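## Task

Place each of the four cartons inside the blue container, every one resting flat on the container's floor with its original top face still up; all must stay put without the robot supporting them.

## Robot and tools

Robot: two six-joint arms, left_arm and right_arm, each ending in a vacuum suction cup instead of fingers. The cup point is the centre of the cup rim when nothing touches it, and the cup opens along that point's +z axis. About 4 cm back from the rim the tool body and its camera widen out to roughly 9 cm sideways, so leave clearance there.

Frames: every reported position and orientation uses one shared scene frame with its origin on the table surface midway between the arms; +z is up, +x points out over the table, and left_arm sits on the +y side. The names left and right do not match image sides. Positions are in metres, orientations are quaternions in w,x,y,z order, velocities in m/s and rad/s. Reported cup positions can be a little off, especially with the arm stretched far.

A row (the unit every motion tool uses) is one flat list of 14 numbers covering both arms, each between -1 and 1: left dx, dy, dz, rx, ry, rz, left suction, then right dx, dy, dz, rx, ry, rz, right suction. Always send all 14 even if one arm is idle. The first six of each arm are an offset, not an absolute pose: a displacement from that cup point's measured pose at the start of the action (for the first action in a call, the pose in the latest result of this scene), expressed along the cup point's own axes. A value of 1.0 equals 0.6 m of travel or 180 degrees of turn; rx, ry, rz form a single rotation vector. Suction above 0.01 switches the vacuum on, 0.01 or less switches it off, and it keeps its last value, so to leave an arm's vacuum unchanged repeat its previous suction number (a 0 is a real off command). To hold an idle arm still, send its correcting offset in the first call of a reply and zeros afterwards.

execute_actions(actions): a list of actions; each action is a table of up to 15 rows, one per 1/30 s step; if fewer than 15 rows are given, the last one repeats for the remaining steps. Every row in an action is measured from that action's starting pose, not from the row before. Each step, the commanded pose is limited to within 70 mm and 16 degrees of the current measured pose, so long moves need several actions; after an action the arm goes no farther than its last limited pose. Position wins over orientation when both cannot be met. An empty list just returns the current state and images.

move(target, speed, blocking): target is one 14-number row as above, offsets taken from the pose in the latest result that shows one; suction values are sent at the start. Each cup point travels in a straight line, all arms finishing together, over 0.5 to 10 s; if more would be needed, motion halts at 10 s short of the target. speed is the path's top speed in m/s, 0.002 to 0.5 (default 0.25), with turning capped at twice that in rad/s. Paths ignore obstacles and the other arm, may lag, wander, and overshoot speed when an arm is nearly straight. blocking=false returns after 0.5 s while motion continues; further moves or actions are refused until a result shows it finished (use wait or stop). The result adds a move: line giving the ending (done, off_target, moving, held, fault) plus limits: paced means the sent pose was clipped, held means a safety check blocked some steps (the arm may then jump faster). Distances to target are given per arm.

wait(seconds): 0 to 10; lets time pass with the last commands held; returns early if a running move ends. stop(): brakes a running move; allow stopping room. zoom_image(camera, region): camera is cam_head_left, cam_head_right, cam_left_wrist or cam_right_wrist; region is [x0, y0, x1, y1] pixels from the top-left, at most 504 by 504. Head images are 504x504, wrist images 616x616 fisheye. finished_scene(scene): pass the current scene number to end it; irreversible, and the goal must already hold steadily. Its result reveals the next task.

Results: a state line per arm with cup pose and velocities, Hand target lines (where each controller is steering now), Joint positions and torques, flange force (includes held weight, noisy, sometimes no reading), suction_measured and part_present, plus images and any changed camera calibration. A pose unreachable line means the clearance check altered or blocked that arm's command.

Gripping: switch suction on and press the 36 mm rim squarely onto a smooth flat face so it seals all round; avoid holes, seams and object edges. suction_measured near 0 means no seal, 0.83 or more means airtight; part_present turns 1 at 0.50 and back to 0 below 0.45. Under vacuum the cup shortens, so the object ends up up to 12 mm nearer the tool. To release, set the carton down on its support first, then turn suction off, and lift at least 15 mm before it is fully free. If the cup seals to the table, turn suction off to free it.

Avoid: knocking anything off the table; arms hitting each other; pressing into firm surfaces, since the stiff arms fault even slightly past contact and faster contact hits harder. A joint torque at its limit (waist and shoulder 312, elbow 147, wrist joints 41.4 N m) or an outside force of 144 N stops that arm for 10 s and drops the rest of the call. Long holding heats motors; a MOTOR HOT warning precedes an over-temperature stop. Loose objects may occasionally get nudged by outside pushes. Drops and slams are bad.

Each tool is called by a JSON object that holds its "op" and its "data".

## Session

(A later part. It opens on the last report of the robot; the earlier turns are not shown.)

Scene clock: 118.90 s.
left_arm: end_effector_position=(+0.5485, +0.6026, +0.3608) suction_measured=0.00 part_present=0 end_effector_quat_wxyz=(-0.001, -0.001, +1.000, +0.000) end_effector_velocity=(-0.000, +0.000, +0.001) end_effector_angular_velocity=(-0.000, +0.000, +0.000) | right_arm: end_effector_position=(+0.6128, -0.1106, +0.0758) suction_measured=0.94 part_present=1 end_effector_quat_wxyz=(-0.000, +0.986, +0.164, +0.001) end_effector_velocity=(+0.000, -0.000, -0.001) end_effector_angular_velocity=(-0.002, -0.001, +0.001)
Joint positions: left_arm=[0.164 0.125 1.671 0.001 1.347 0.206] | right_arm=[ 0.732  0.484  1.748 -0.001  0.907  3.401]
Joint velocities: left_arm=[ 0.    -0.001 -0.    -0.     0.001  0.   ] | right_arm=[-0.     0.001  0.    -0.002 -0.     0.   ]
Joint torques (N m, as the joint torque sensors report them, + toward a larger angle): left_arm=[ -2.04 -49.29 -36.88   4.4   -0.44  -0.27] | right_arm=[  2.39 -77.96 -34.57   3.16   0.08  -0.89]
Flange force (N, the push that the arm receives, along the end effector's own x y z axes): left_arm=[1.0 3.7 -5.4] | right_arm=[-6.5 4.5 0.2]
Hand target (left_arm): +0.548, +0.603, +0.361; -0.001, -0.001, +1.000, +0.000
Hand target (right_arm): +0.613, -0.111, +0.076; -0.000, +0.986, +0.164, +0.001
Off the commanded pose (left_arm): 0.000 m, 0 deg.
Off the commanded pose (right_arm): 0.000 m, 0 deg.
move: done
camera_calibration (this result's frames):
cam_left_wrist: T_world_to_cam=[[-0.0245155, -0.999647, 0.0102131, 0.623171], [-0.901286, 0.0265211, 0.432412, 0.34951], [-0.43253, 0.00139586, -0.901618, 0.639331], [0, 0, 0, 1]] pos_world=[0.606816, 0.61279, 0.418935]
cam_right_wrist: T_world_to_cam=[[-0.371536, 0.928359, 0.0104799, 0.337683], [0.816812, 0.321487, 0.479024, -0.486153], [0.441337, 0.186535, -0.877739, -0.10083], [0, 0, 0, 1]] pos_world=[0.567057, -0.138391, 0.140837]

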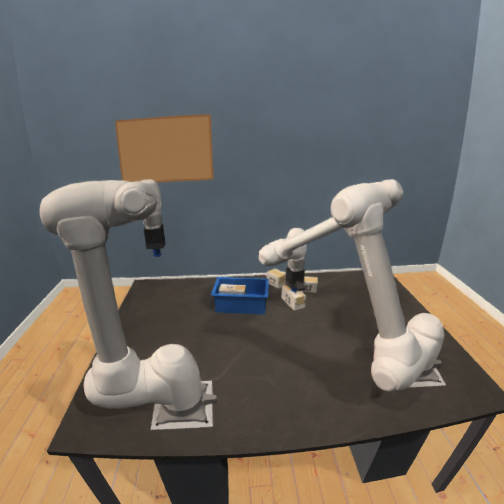

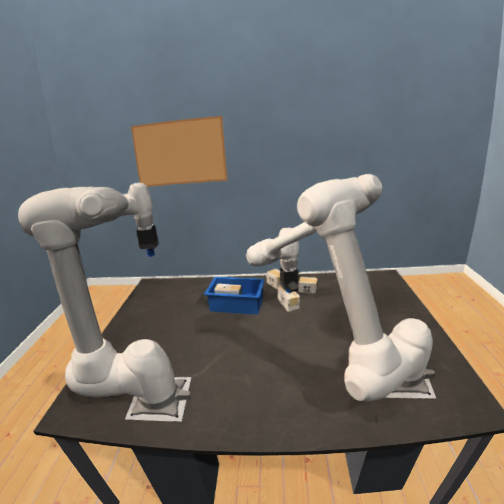

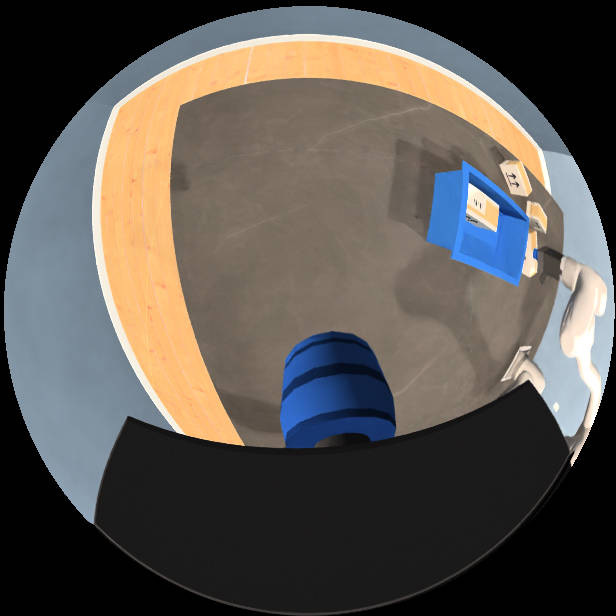

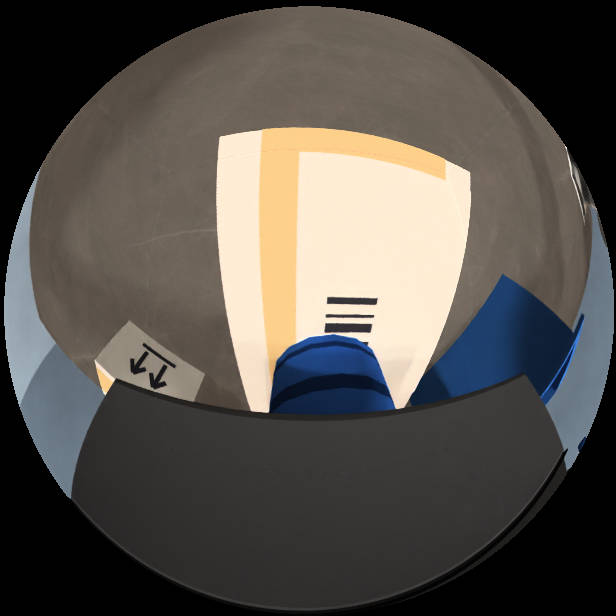

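{"op": "move", "data": {"target": [0,0,0,0,0,0,0,0,0,-0.22,0,0,0,1], "speed": 0.3}}

{"op": "move", "data": {"target": [0,0,0,0,0,0,0,0.179,-0.565,0,0,0,-0.334,1], "speed": 0.4}}

{"op": "move", "data": {"target": [0,0,0,0,0,0,0,0,0,0.185,0,0,0,1], "speed": 0.1}}

Scene clock: 125.10 s.
left_arm: end_effector_position=(+0.5485, +0.6026, +0.3608) suction_measured=0.00 part_present=0 end_effector_quat_wxyz=(-0.001, -0.001, +1.000, +0.000) end_effector_velocity=(+0.000, +0.001, -0.001) end_effector_angular_velocity=(+0.001, +0.001, +0.000) | right_arm: end_effector_position=(+0.6125, -0.1108, +0.2078) suction_measured=0.95 part_present=1 end_effector_quat_wxyz=(-0.000, +0.986, +0.164, +0.001) end_effector_velocity=(+0.000, -0.000, +0.001) end_effector_angular_velocity=(+0.001, +0.001, -0.001)
Joint positions: left_arm=[0.164 0.125 1.671 0.001 1.347 0.206] | right_arm=[ 0.732  0.371  1.644 -0.001  1.124  3.401]
Joint velocities: left_arm=[ 0.     0.001  0.     0.001 -0.    -0.   ] | right_arm=[-0.001 -0.    -0.001  0.001  0.002  0.   ]
Joint torques (N m, as the joint torque sensors report them, + toward a larger angle): left_arm=[ -1.11 -48.54 -36.36   4.39  -0.33  -0.16] | right_arm=[  3.4  -74.41 -38.35   3.75   0.08  -0.83]
Flange force (N, the push that the arm receives, along the end effector's own x y z axes): left_arm=[0.5 1.8 -6.2] | right_arm=[-1.6 4.4 2.7]
Hand target (left_arm): +0.548, +0.603, +0.361; -0.001, -0.001, +1.000, +0.000
Hand target (right_arm): +0.612, -0.111, +0.208; -0.000, +0.986, +0.164, +0.001
Off the commanded pose (left_arm): 0.000 m, 0 deg.
Off the commanded pose (right_arm): 0.000 m, 0 deg.
move: done
camera_calibration (this result's frames):
cam_left_wrist: T_world_to_cam=[[-0.0245156, -0.999647, 0.0102131, 0.623171], [-0.901286, 0.0265211, 0.432412, 0.34951], [-0.43253, 0.00139591, -0.901618, 0.639331], [0, 0, 0, 1]] pos_world=[0.606816, 0.61279, 0.418935]
cam_right_wrist: T_world_to_cam=[[-0.371398, 0.928415, 0.0104007, 0.336338], [0.816863, 0.321408, 0.478991, -0.549073], [0.441359, 0.186392, -0.877758, 0.0151632], [0, 0, 0, 1]] pos_world=[0.566741, -0.138611, 0.272812]

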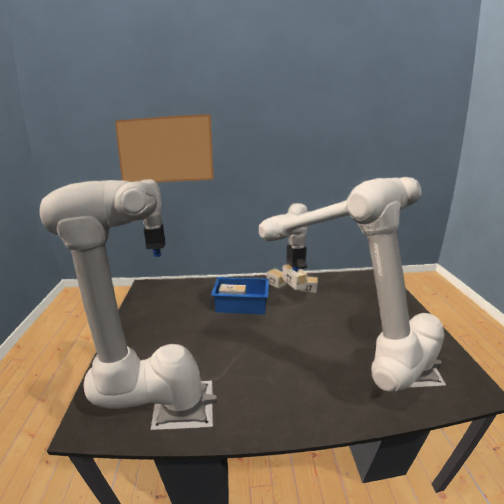

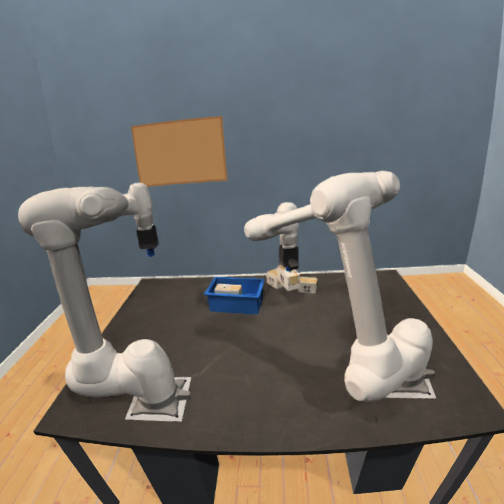

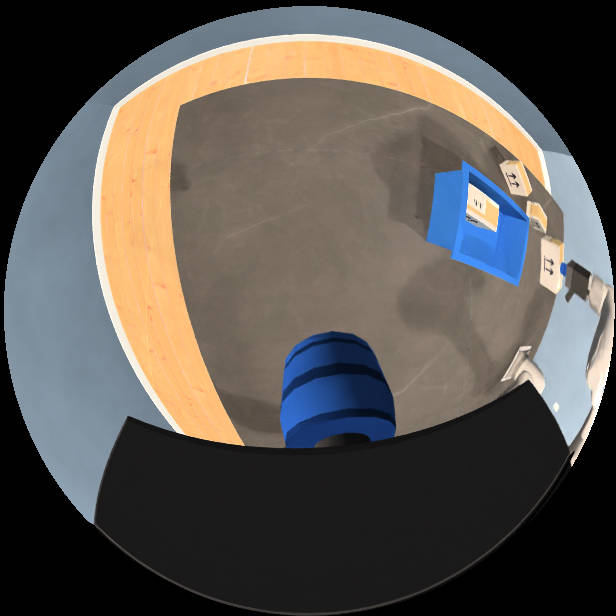

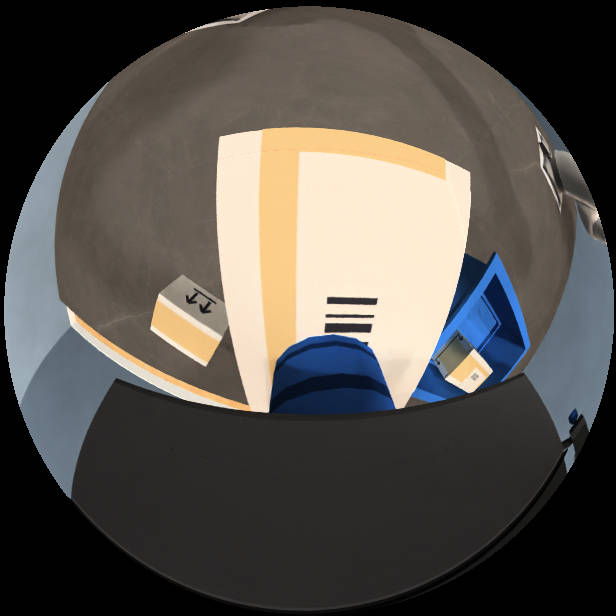

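Scene clock: 126.93 s.
left_arm: end_effector_position=(+0.5485, +0.6026, +0.3608) suction_measured=0.00 part_present=0 end_effector_quat_wxyz=(-0.001, -0.001, +1.000, +0.000) end_effector_velocity=(-0.000, -0.000, -0.001) end_effector_angular_velocity=(+0.000, +0.003, -0.001) | right_arm: end_effector_position=(+0.6042, +0.2446, +0.2084) suction_measured=0.95 part_present=1 end_effector_quat_wxyz=(+0.000, +0.772, +0.636, +0.001) end_effector_velocity=(-0.002, +0.002, -0.000) end_effector_angular_velocity=(-0.001, +0.001, +0.005)
Joint positions: left_arm=[0.164 0.125 1.671 0.001 1.347 0.206] | right_arm=[ 1.046  0.766  1.001 -0.001  1.372  2.666]
Joint velocities: left_arm=[-0.001  0.001  0.     0.001  0.001 -0.   ] | right_arm=[ 0.003  0.002 -0.003  0.     0.002 -0.002]
Joint torques (N m, as the joint torque sensors report them, + toward a larger angle): left_arm=[ -1.21 -49.94 -36.67   4.26  -0.42  -0.02] | right_arm=[   2.69 -112.03  -43.09    4.29   -0.01   -0.84]
Flange force (N, the push that the arm receives, along the end effector's own x y z axes): left_arm=[-1.6 2.4 -5.0] | right_arm=[-8.7 -2.9 4.7]
Hand target (left_arm): +0.548, +0.603, +0.361; -0.001, -0.001, +1.000, +0.000
Hand target (right_arm): +0.604, +0.245, +0.208; +0.000, +0.772, +0.636, +0.001
Off the commanded pose (left_arm): 0.000 m, 0 deg.
Off the commanded pose (right_arm): 0.000 m, 0 deg.
move: done
camera_calibration (this result's frames):
cam_left_wrist: T_world_to_cam=[[-0.0245154, -0.999647, 0.010213, 0.623171], [-0.901286, 0.026521, 0.432412, 0.34951], [-0.43253, 0.00139589, -0.901618, 0.639331], [0, 0, 0, 1]] pos_world=[0.606816, 0.61279, 0.418935]
cam_right_wrist: T_world_to_cam=[[-0.989993, 0.140856, 0.00859375, 0.570095], [0.127761, 0.868762, 0.478465, -0.374283], [0.0599289, 0.474775, -0.878064, 0.1131], [0, 0, 0, 1]] pos_world=[0.605431, 0.191164, 0.273491]

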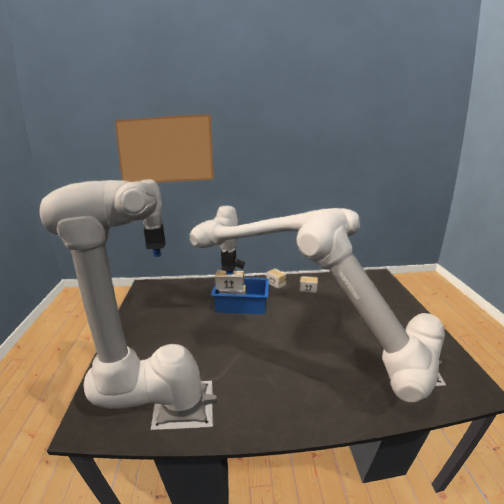

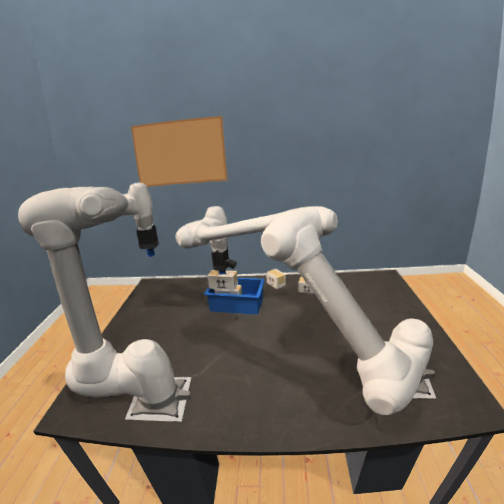

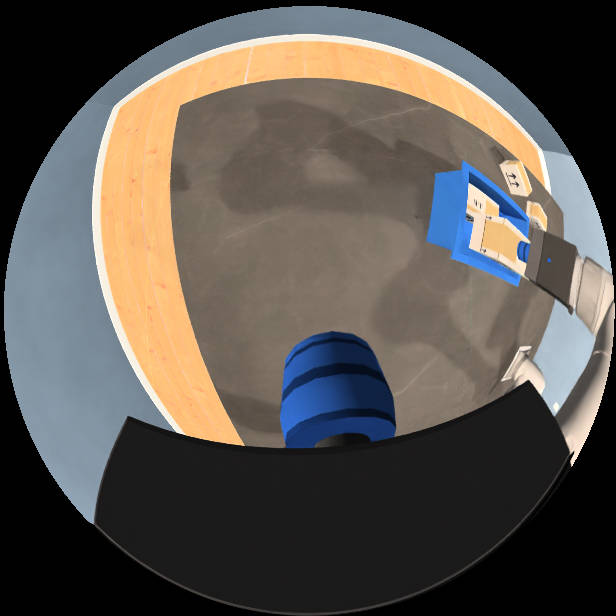

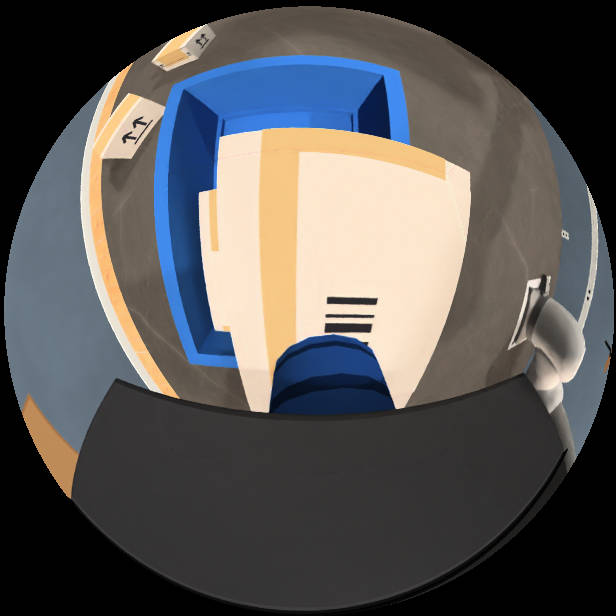

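Scene clock: 128.40 s.
left_arm: end_effector_position=(+0.5485, +0.6026, +0.3608) suction_measured=0.00 part_present=0 end_effector_quat_wxyz=(-0.001, -0.001, +1.000, +0.000) end_effector_velocity=(-0.000, +0.000, -0.000) end_effector_angular_velocity=(-0.000, -0.001, +0.001) | right_arm: end_effector_position=(+0.6044, +0.2449, +0.0974) suction_measured=0.95 part_present=1 end_effector_quat_wxyz=(+0.000, +0.772, +0.636, +0.001) end_effector_velocity=(-0.001, +0.001, -0.000) end_effector_angular_velocity=(+0.000, +0.001, +0.001)
Joint positions: left_arm=[0.164 0.125 1.671 0.001 1.347 0.206] | right_arm=[ 1.046  0.823  1.104 -0.001  1.212  2.666]
Joint velocities: left_arm=[ 0.    -0.     0.001 -0.    -0.001 -0.001] | right_arm=[ 0.001  0.     0.     0.001 -0.     0.   ]
Joint torques (N m, as the joint torque sensors report them, + toward a larger angle): left_arm=[ -1.03 -49.29 -37.19   4.42  -0.34  -0.27] | right_arm=[   4.13 -112.67  -41.52    3.9     0.13   -0.89]
Flange force (N, the push that the arm receives, along the end effector's own x y z axes): left_arm=[1.0 2.0 -4.7] | right_arm=[-12.0 -2.7 2.6]
Hand target (left_arm): +0.548, +0.603, +0.361; -0.001, -0.001, +1.000, +0.000
Hand target (right_arm): +0.604, +0.245, +0.097; +0.000, +0.772, +0.636, +0.001
Off the commanded pose (left_arm): 0.000 m, 0 deg.
Off the commanded pose (right_arm): 0.000 m, 0 deg.
move: done
camera_calibration (this result's frames):
cam_left_wrist: T_world_to_cam=[[-0.0245156, -0.999647, 0.0102131, 0.623171], [-0.901286, 0.0265212, 0.432412, 0.34951], [-0.43253, 0.00139593, -0.901618, 0.639331], [0, 0, 0, 1]] pos_world=[0.606816, 0.61279, 0.418935]
cam_right_wrist: T_world_to_cam=[[-0.990011, 0.140726, 0.00861102, 0.571237], [0.127652, 0.868755, 0.478508, -0.321401], [0.0598575, 0.474828, -0.878041, 0.0155655], [0, 0, 0, 1]] pos_world=[0.605627, 0.191441, 0.162541]

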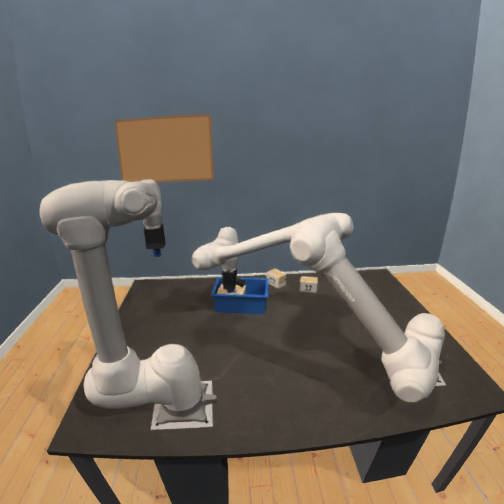

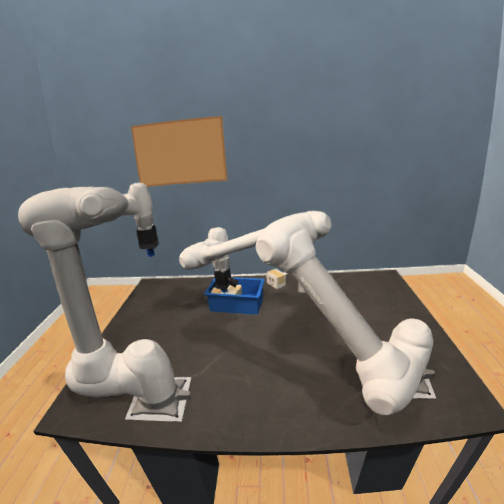

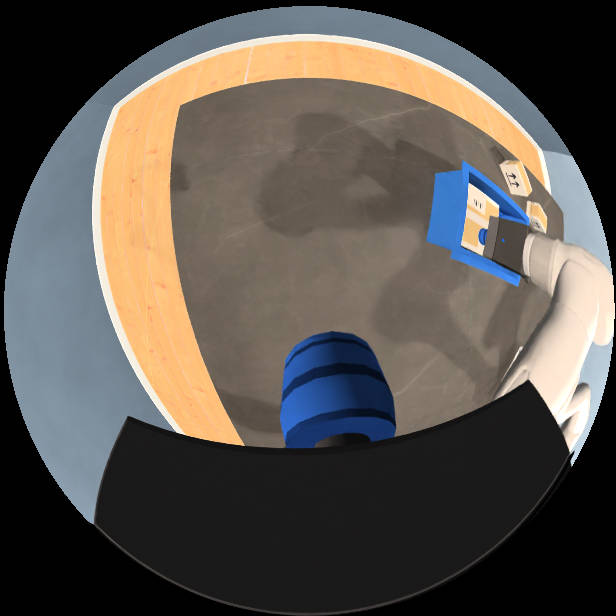

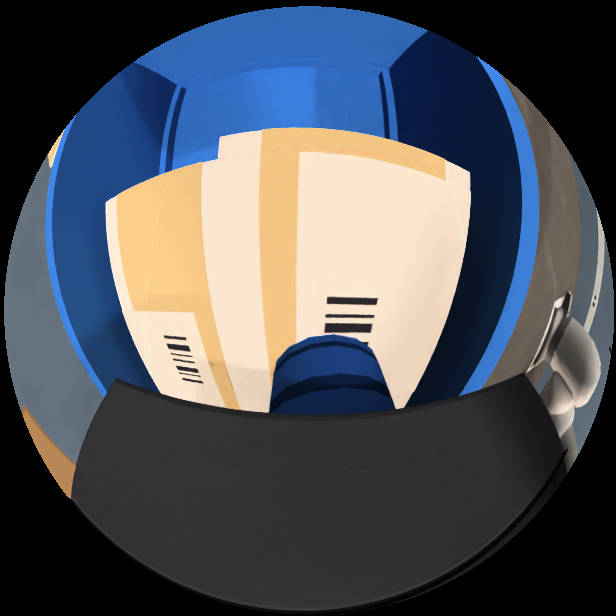

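{"op": "move", "data": {"target": [0,0,0,0,0,0,0,0,0.003,0.017,0,0,0,1], "speed": 0.02}}

Scene clock: 135.57 s.
left_arm: end_effector_position=(+0.5485, +0.6026, +0.3608) suction_measured=0.00 part_present=0 end_effector_quat_wxyz=(-0.001, -0.001, +1.000, +0.000) end_effector_velocity=(+0.001, -0.000, -0.001) end_effector_angular_velocity=(-0.002, +0.000, +0.000) | right_arm: end_effector_position=(+0.6062, +0.2446, +0.0873) suction_measured=0.95 part_present=1 end_effector_quat_wxyz=(+0.000, +0.772, +0.636, +0.001) end_effector_velocity=(+0.001, +0.000, +0.001) end_effector_angular_velocity=(+0.002, -0.001, -0.000)
Joint positions: left_arm=[0.164 0.125 1.671 0.001 1.347 0.206] | right_arm=[ 1.044  0.831  1.108 -0.001  1.2    2.664]
Joint velocities: left_arm=[-0.     0.001 -0.    -0.002 -0.001  0.   ] | right_arm=[-0.001 -0.001 -0.001  0.    -0.001 -0.   ]
Joint torques (N m, as the joint torque sensors report them, + toward a larger angle): left_arm=[ -1.46 -49.06 -36.39   4.37  -0.38  -0.17] | right_arm=[   2.5  -113.93  -41.27    3.97    0.17   -0.77]
Flange force (N, the push that the arm receives, along the end effector's own x y z axes): left_arm=[-0.6 2.8 -5.7] | right_arm=[-10.5 -3.0 2.3]
Hand target (left_arm): +0.548, +0.603, +0.361; -0.001, -0.001, +1.000, +0.000
Hand target (right_arm): +0.606, +0.245, +0.087; +0.000, +0.772, +0.636, +0.001
Off the commanded pose (left_arm): 0.000 m, 0 deg.
Off the commanded pose (right_arm): 0.000 m, 0 deg.
move: done
camera_calibration (this result's frames):
cam_left_wrist: T_world_to_cam=[[-0.0245156, -0.999647, 0.010213, 0.623171], [-0.901286, 0.0265211, 0.432412, 0.34951], [-0.43253, 0.00139599, -0.901618, 0.639331], [0, 0, 0, 1]] pos_world=[0.606816, 0.61279, 0.418935]
cam_right_wrist: T_world_to_cam=[[-0.990015, 0.140702, 0.00860163, 0.57313], [0.127626, 0.868756, 0.478512, -0.316482], [0.0598548, 0.474832, -0.878039, 0.00668889], [0, 0, 0, 1]] pos_world=[0.607398, 0.19113, 0.152384]

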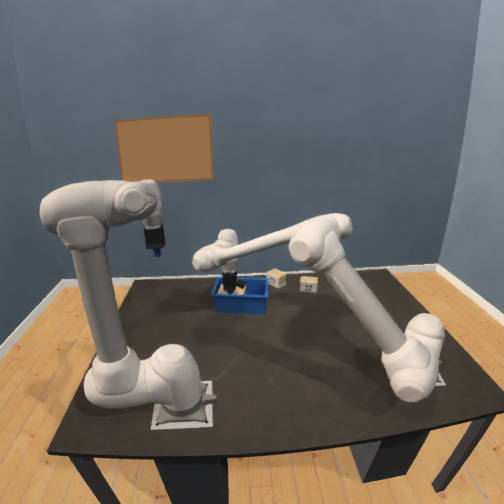

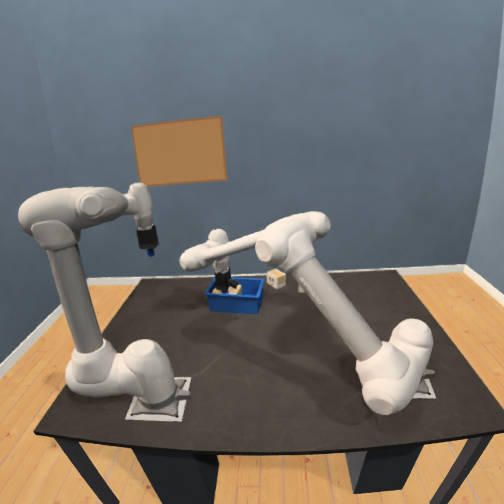

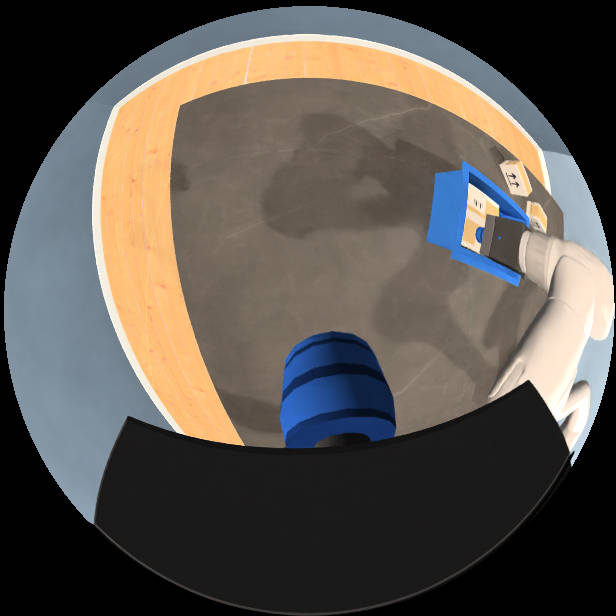

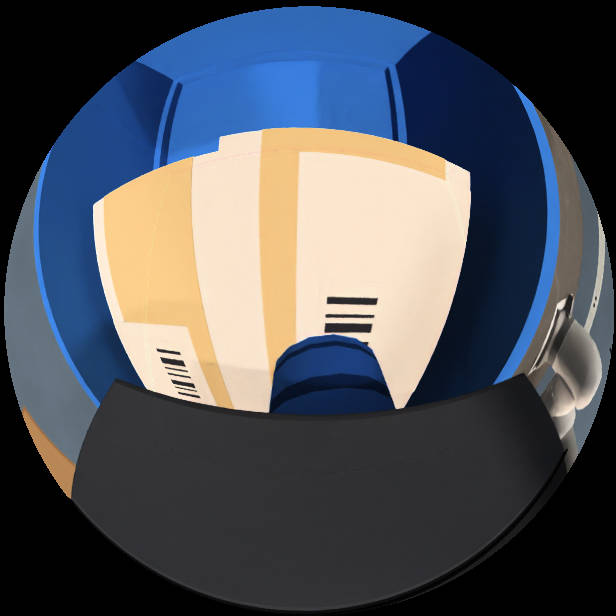

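{"op": "execute_actions", "data": {"actions": [[[0,0,0,0,0,0,0,0,0,0.003,0,0,0,1]],[[0,0,0,0,0,0,0,0,0,0.002,0,0,0,1]],[[0,0,0,0,0,0,0,0,0,0,0,0,0,0]]]}}

{"op": "move", "data": {"target": [0,0,0,0,0,0,0,0,0,-0.2,0,0,0,0], "speed": 0.3}}

Scene clock: 141.80 s.
left_arm: end_effector_position=(+0.5485, +0.6026, +0.3608) suction_measured=0.00 part_present=0 end_effector_quat_wxyz=(-0.001, -0.001, +1.000, +0.000) end_effector_velocity=(+0.000, +0.000, +0.001) end_effector_angular_velocity=(+0.001, -0.002, +0.001) | right_arm: end_effector_position=(+0.6062, +0.2446, +0.0843) suction_measured=0.01 part_present=0 end_effector_quat_wxyz=(+0.000, +0.772, +0.636, +0.001) end_effector_velocity=(-0.001, +0.002, +0.002) end_effector_angular_velocity=(+0.002, -0.001, +0.002)
Joint positions: left_arm=[0.164 0.125 1.671 0.001 1.347 0.206] | right_arm=[ 1.044  0.833  1.111 -0.001  1.196  2.664]
Joint velocities: left_arm=[ 0.    -0.001 -0.     0.    -0.001 -0.001] | right_arm=[ 0.002 -0.001 -0.002  0.001  0.    -0.   ]
Joint torques (N m, as the joint torque sensors report them, + toward a larger angle): left_arm=[ -1.03 -49.01 -36.97   4.41  -0.37  -0.2 ] | right_arm=[  4.47 -98.1  -32.4    4.02   0.1   -0.96]
Flange force (N, the push that the arm receives, along the end effector's own x y z axes): left_arm=[1.2 1.8 -5.3] | right_arm=[-9.7 -0.8 -13.6]
Flange force at the end of the 1st action (N, along the end effector's axes at the end of the call): left_arm=[1.0 3.0 -6.3] | right_arm=[-8.0 -1.5 3.6]
Flange force at the end of the 2nd action (N, along the end effector's axes at the end of the call): left_arm=[-1.2 3.5 -5.9] | right_arm=[-10.1 -1.1 2.8]
Hand target (left_arm): +0.548, +0.603, +0.361; -0.001, -0.001, +1.000, +0.000
Hand target (right_arm): +0.606, +0.245, +0.084; +0.000, +0.772, +0.636, +0.001
Off the commanded pose (left_arm): 0.000 m, 0 deg.
Off the commanded pose (right_arm): 0.000 m, 0 deg.
camera_calibration (this result's frames):
cam_left_wrist: T_world_to_cam=[[-0.0245155, -0.999647, 0.0102131, 0.623171], [-0.901286, 0.0265211, 0.432412, 0.34951], [-0.43253, 0.00139586, -0.901618, 0.639331], [0, 0, 0, 1]] pos_world=[0.606816, 0.61279, 0.418935]
cam_right_wrist: T_world_to_cam=[[-0.990013, 0.14071, 0.00859972, 0.573173], [0.127632, 0.868753, 0.478517, -0.315052], [0.0598613, 0.474836, -0.878036, 0.00405146], [0, 0, 0, 1]] pos_world=[0.607418, 0.191127, 0.149386]

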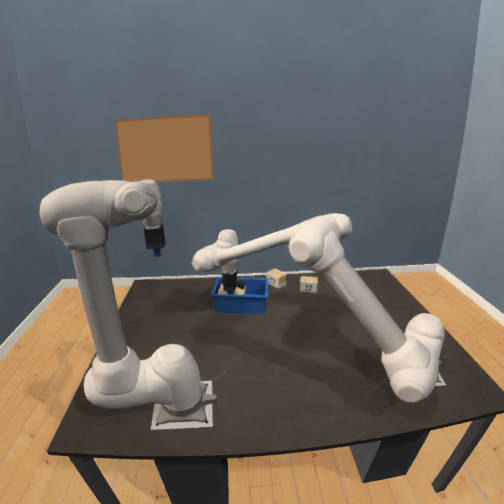

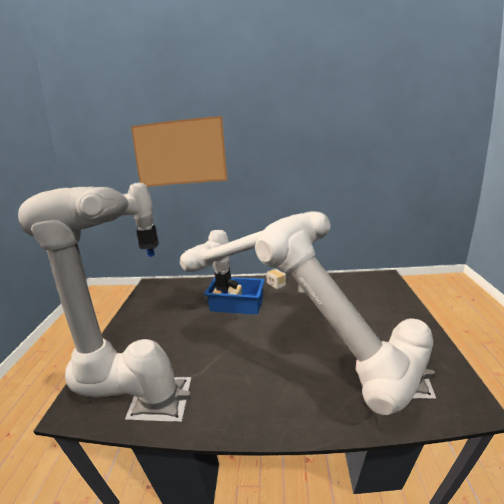

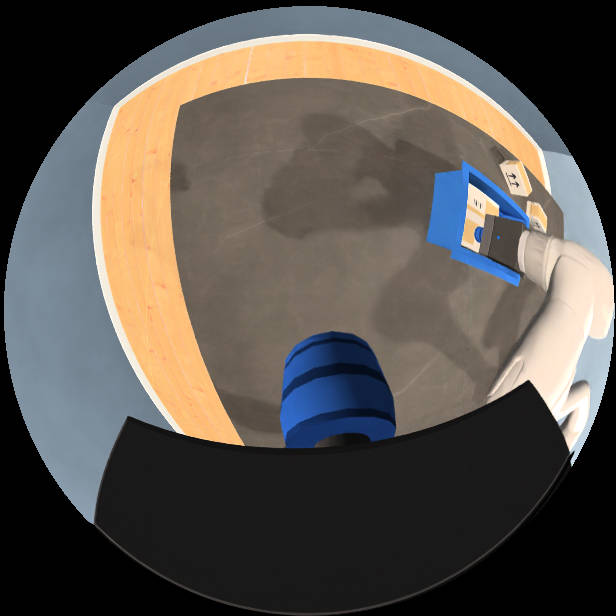

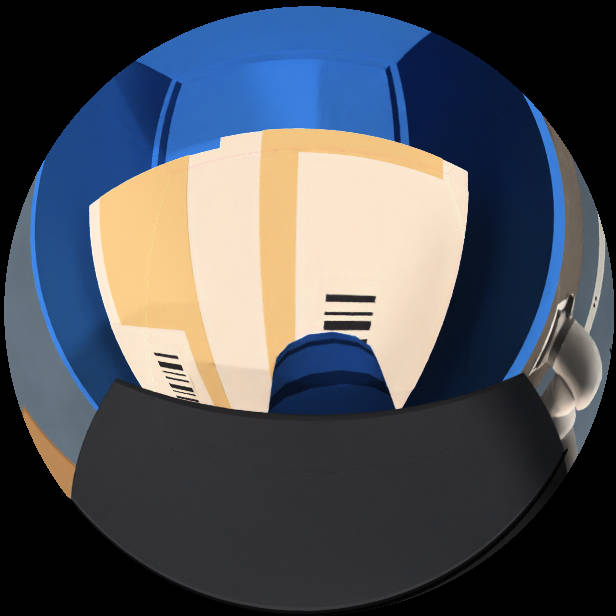

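Scene clock: 142.67 s.
left_arm: end_effector_position=(+0.5485, +0.6026, +0.3608) suction_measured=0.00 part_present=0 end_effector_quat_wxyz=(-0.001, -0.001, +1.000, +0.000) end_effector_velocity=(-0.001, +0.000, +0.001) end_effector_angular_velocity=(+0.001, -0.002, -0.000) | right_arm: end_effector_position=(+0.6060, +0.2443, +0.2042) suction_measured=0.01 part_present=0 end_effector_quat_wxyz=(+0.000, +0.772, +0.636, +0.001) end_effector_velocity=(+0.000, -0.000, +0.001) end_effector_angular_velocity=(-0.001, -0.001, +0.000)
Joint positions: left_arm=[0.164 0.125 1.671 0.001 1.347 0.206] | right_arm=[ 1.044  0.769  1.003 -0.001  1.367  2.664]
Joint velocities: left_arm=[ 0.001 -0.002  0.     0.    -0.     0.001] | right_arm=[ 0.    -0.    -0.001 -0.001  0.001  0.   ]
Joint torques (N m, as the joint torque sensors report them, + toward a larger angle): left_arm=[ -0.93 -48.48 -36.85   4.36  -0.51  -0.19] | right_arm=[   4.69 -105.95  -40.86    4.04    0.     -0.71]
Flange force (N, the push that the arm receives, along the end effector's own x y z axes): left_arm=[1.4 1.4 -5.8] | right_arm=[-13.5 -1.9 0.1]
Hand target (left_arm): +0.548, +0.603, +0.361; -0.001, -0.001, +1.000, +0.000
Hand target (right_arm): +0.606, +0.244, +0.204; +0.000, +0.772, +0.636, +0.001
Off the commanded pose (left_arm): 0.000 m, 0 deg.
Off the commanded pose (right_arm): 0.000 m, 0 deg.
move: done
camera_calibration (this result's frames):
cam_left_wrist: T_world_to_cam=[[-0.0245156, -0.999647, 0.0102131, 0.623171], [-0.901286, 0.0265212, 0.432412, 0.34951], [-0.43253, 0.00139595, -0.901618, 0.639331], [0, 0, 0, 1]] pos_world=[0.606816, 0.61279, 0.418935]
cam_right_wrist: T_world_to_cam=[[-0.989996, 0.140832, 0.00859181, 0.571926], [0.127739, 0.868765, 0.478466, -0.372211], [0.0599192, 0.474777, -0.878064, 0.109491], [0, 0, 0, 1]] pos_world=[0.607189, 0.190834, 0.269316]

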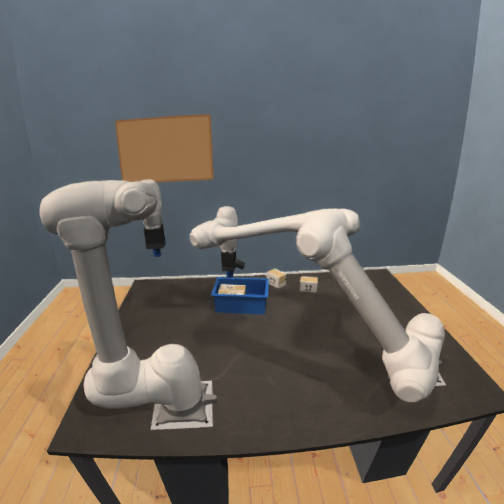

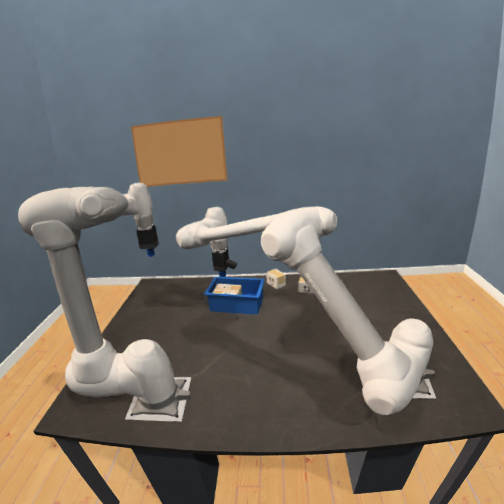

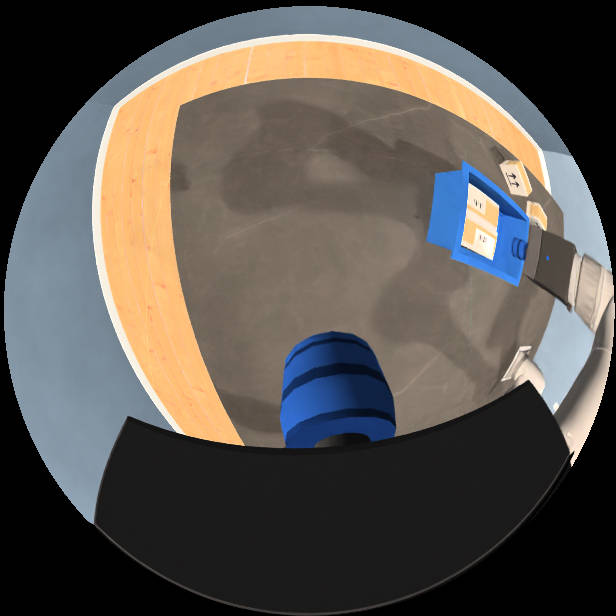

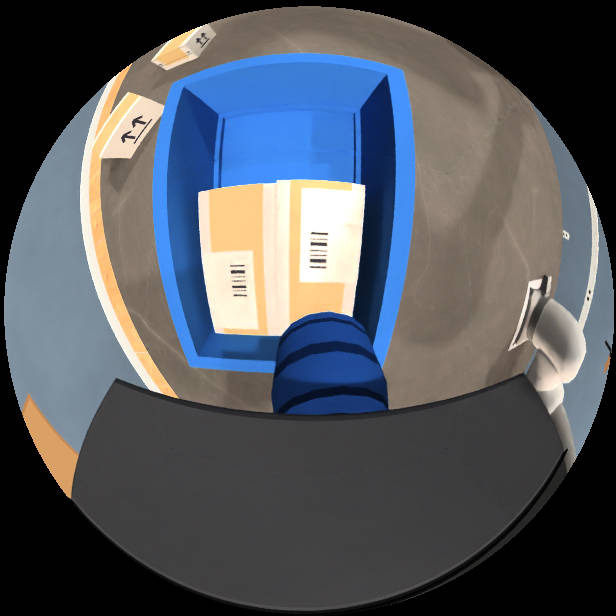

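{"op": "move", "data": {"target": [0,0,0,0,0,0,0,-0.379,0.505,0.1,0,0,-0.272,0], "speed": 0.4}}

Scene clock: 150.97 s.
left_arm: end_effector_position=(+0.5485, +0.6026, +0.3608) suction_measured=0.00 part_present=0 end_effector_quat_wxyz=(-0.001, -0.001, +1.000, +0.000) end_effector_velocity=(+0.001, +0.001, -0.002) end_effector_angular_velocity=(+0.001, +0.002, -0.001) | right_arm: end_effector_position=(+0.8601, -0.0366, +0.1442) suction_measured=0.01 part_present=0 end_effector_quat_wxyz=(+0.001, +0.439, +0.898, +0.001) end_effector_velocity=(+0.001, -0.001, -0.002) end_effector_angular_velocity=(+0.000, +0.004, +0.001)
Joint positions: left_arm=[0.164 0.125 1.671 0.001 1.347 0.206] | right_arm=[ 0.655  0.793  1.071 -0.001  1.275  1.42 ]
Joint velocities: left_arm=[-0.     0.003  0.     0.001 -0.001  0.   ] | right_arm=[-0.002  0.003 -0.002  0.002  0.002 -0.004]
Joint torques (N m, as the joint torque sensors report them, + toward a larger angle): left_arm=[ -0.78 -49.04 -36.39   4.33  -0.43  -0.37] | right_arm=[   5.38 -109.22  -40.27    4.23    0.15   -0.47]
Flange force (N, the push that the arm receives, along the end effector's own x y z axes): left_arm=[-0.5 1.8 -6.0] | right_arm=[-3.6 -9.4 1.3]
Hand target (left_arm): +0.548, +0.603, +0.361; -0.001, -0.001, +1.000, +0.000
Hand target (right_arm): +0.860, -0.037, +0.144; +0.001, +0.439, +0.898, +0.001
Off the commanded pose (left_arm): 0.000 m, 0 deg.
Off the commanded pose (right_arm): 0.000 m, 0 deg.
move: done
camera_calibration (this result's frames):
cam_left_wrist: T_world_to_cam=[[-0.0245155, -0.999647, 0.0102131, 0.623171], [-0.901286, 0.0265211, 0.432412, 0.34951], [-0.43253, 0.00139587, -0.901618, 0.639331], [0, 0, 0, 1]] pos_world=[0.606816, 0.61279, 0.418935]
cam_right_wrist: T_world_to_cam=[[-0.75625, -0.654231, 0.00816963, 0.633432], [-0.572448, 0.667657, 0.475959, 0.463282], [-0.316842, 0.355267, -0.87943, 0.494759], [0, 0, 0, 1]] pos_world=[0.900998, -0.0706743, 0.209427]

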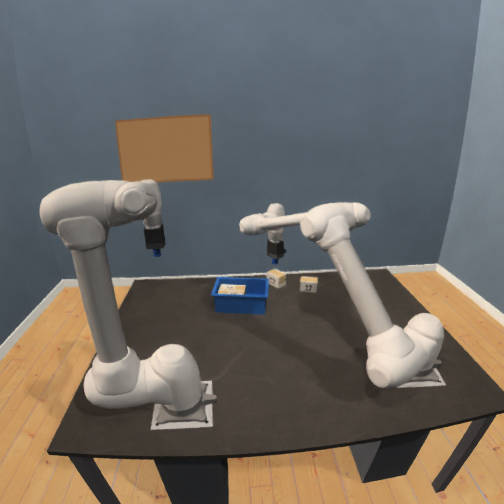

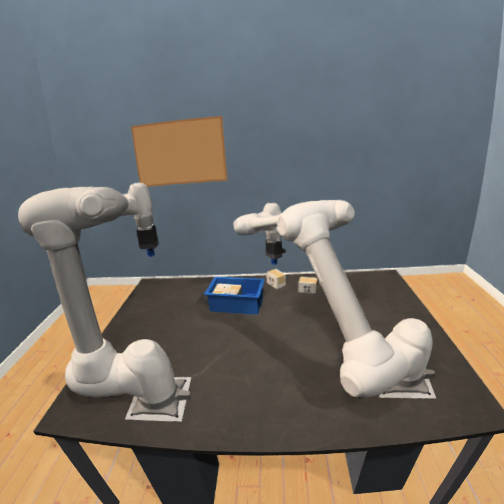

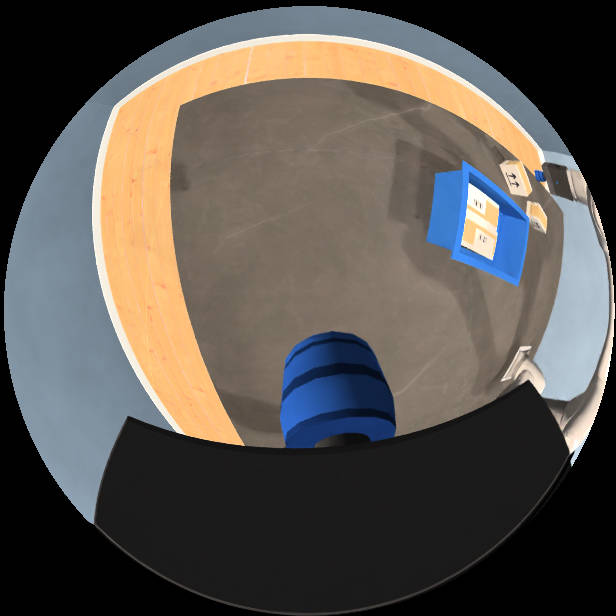

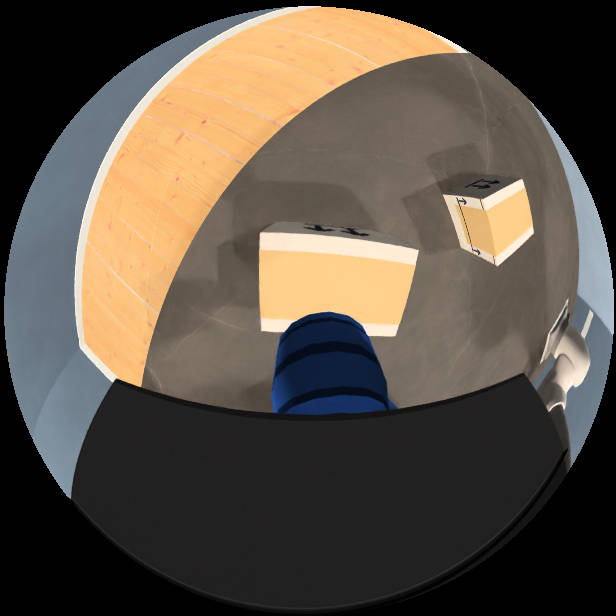

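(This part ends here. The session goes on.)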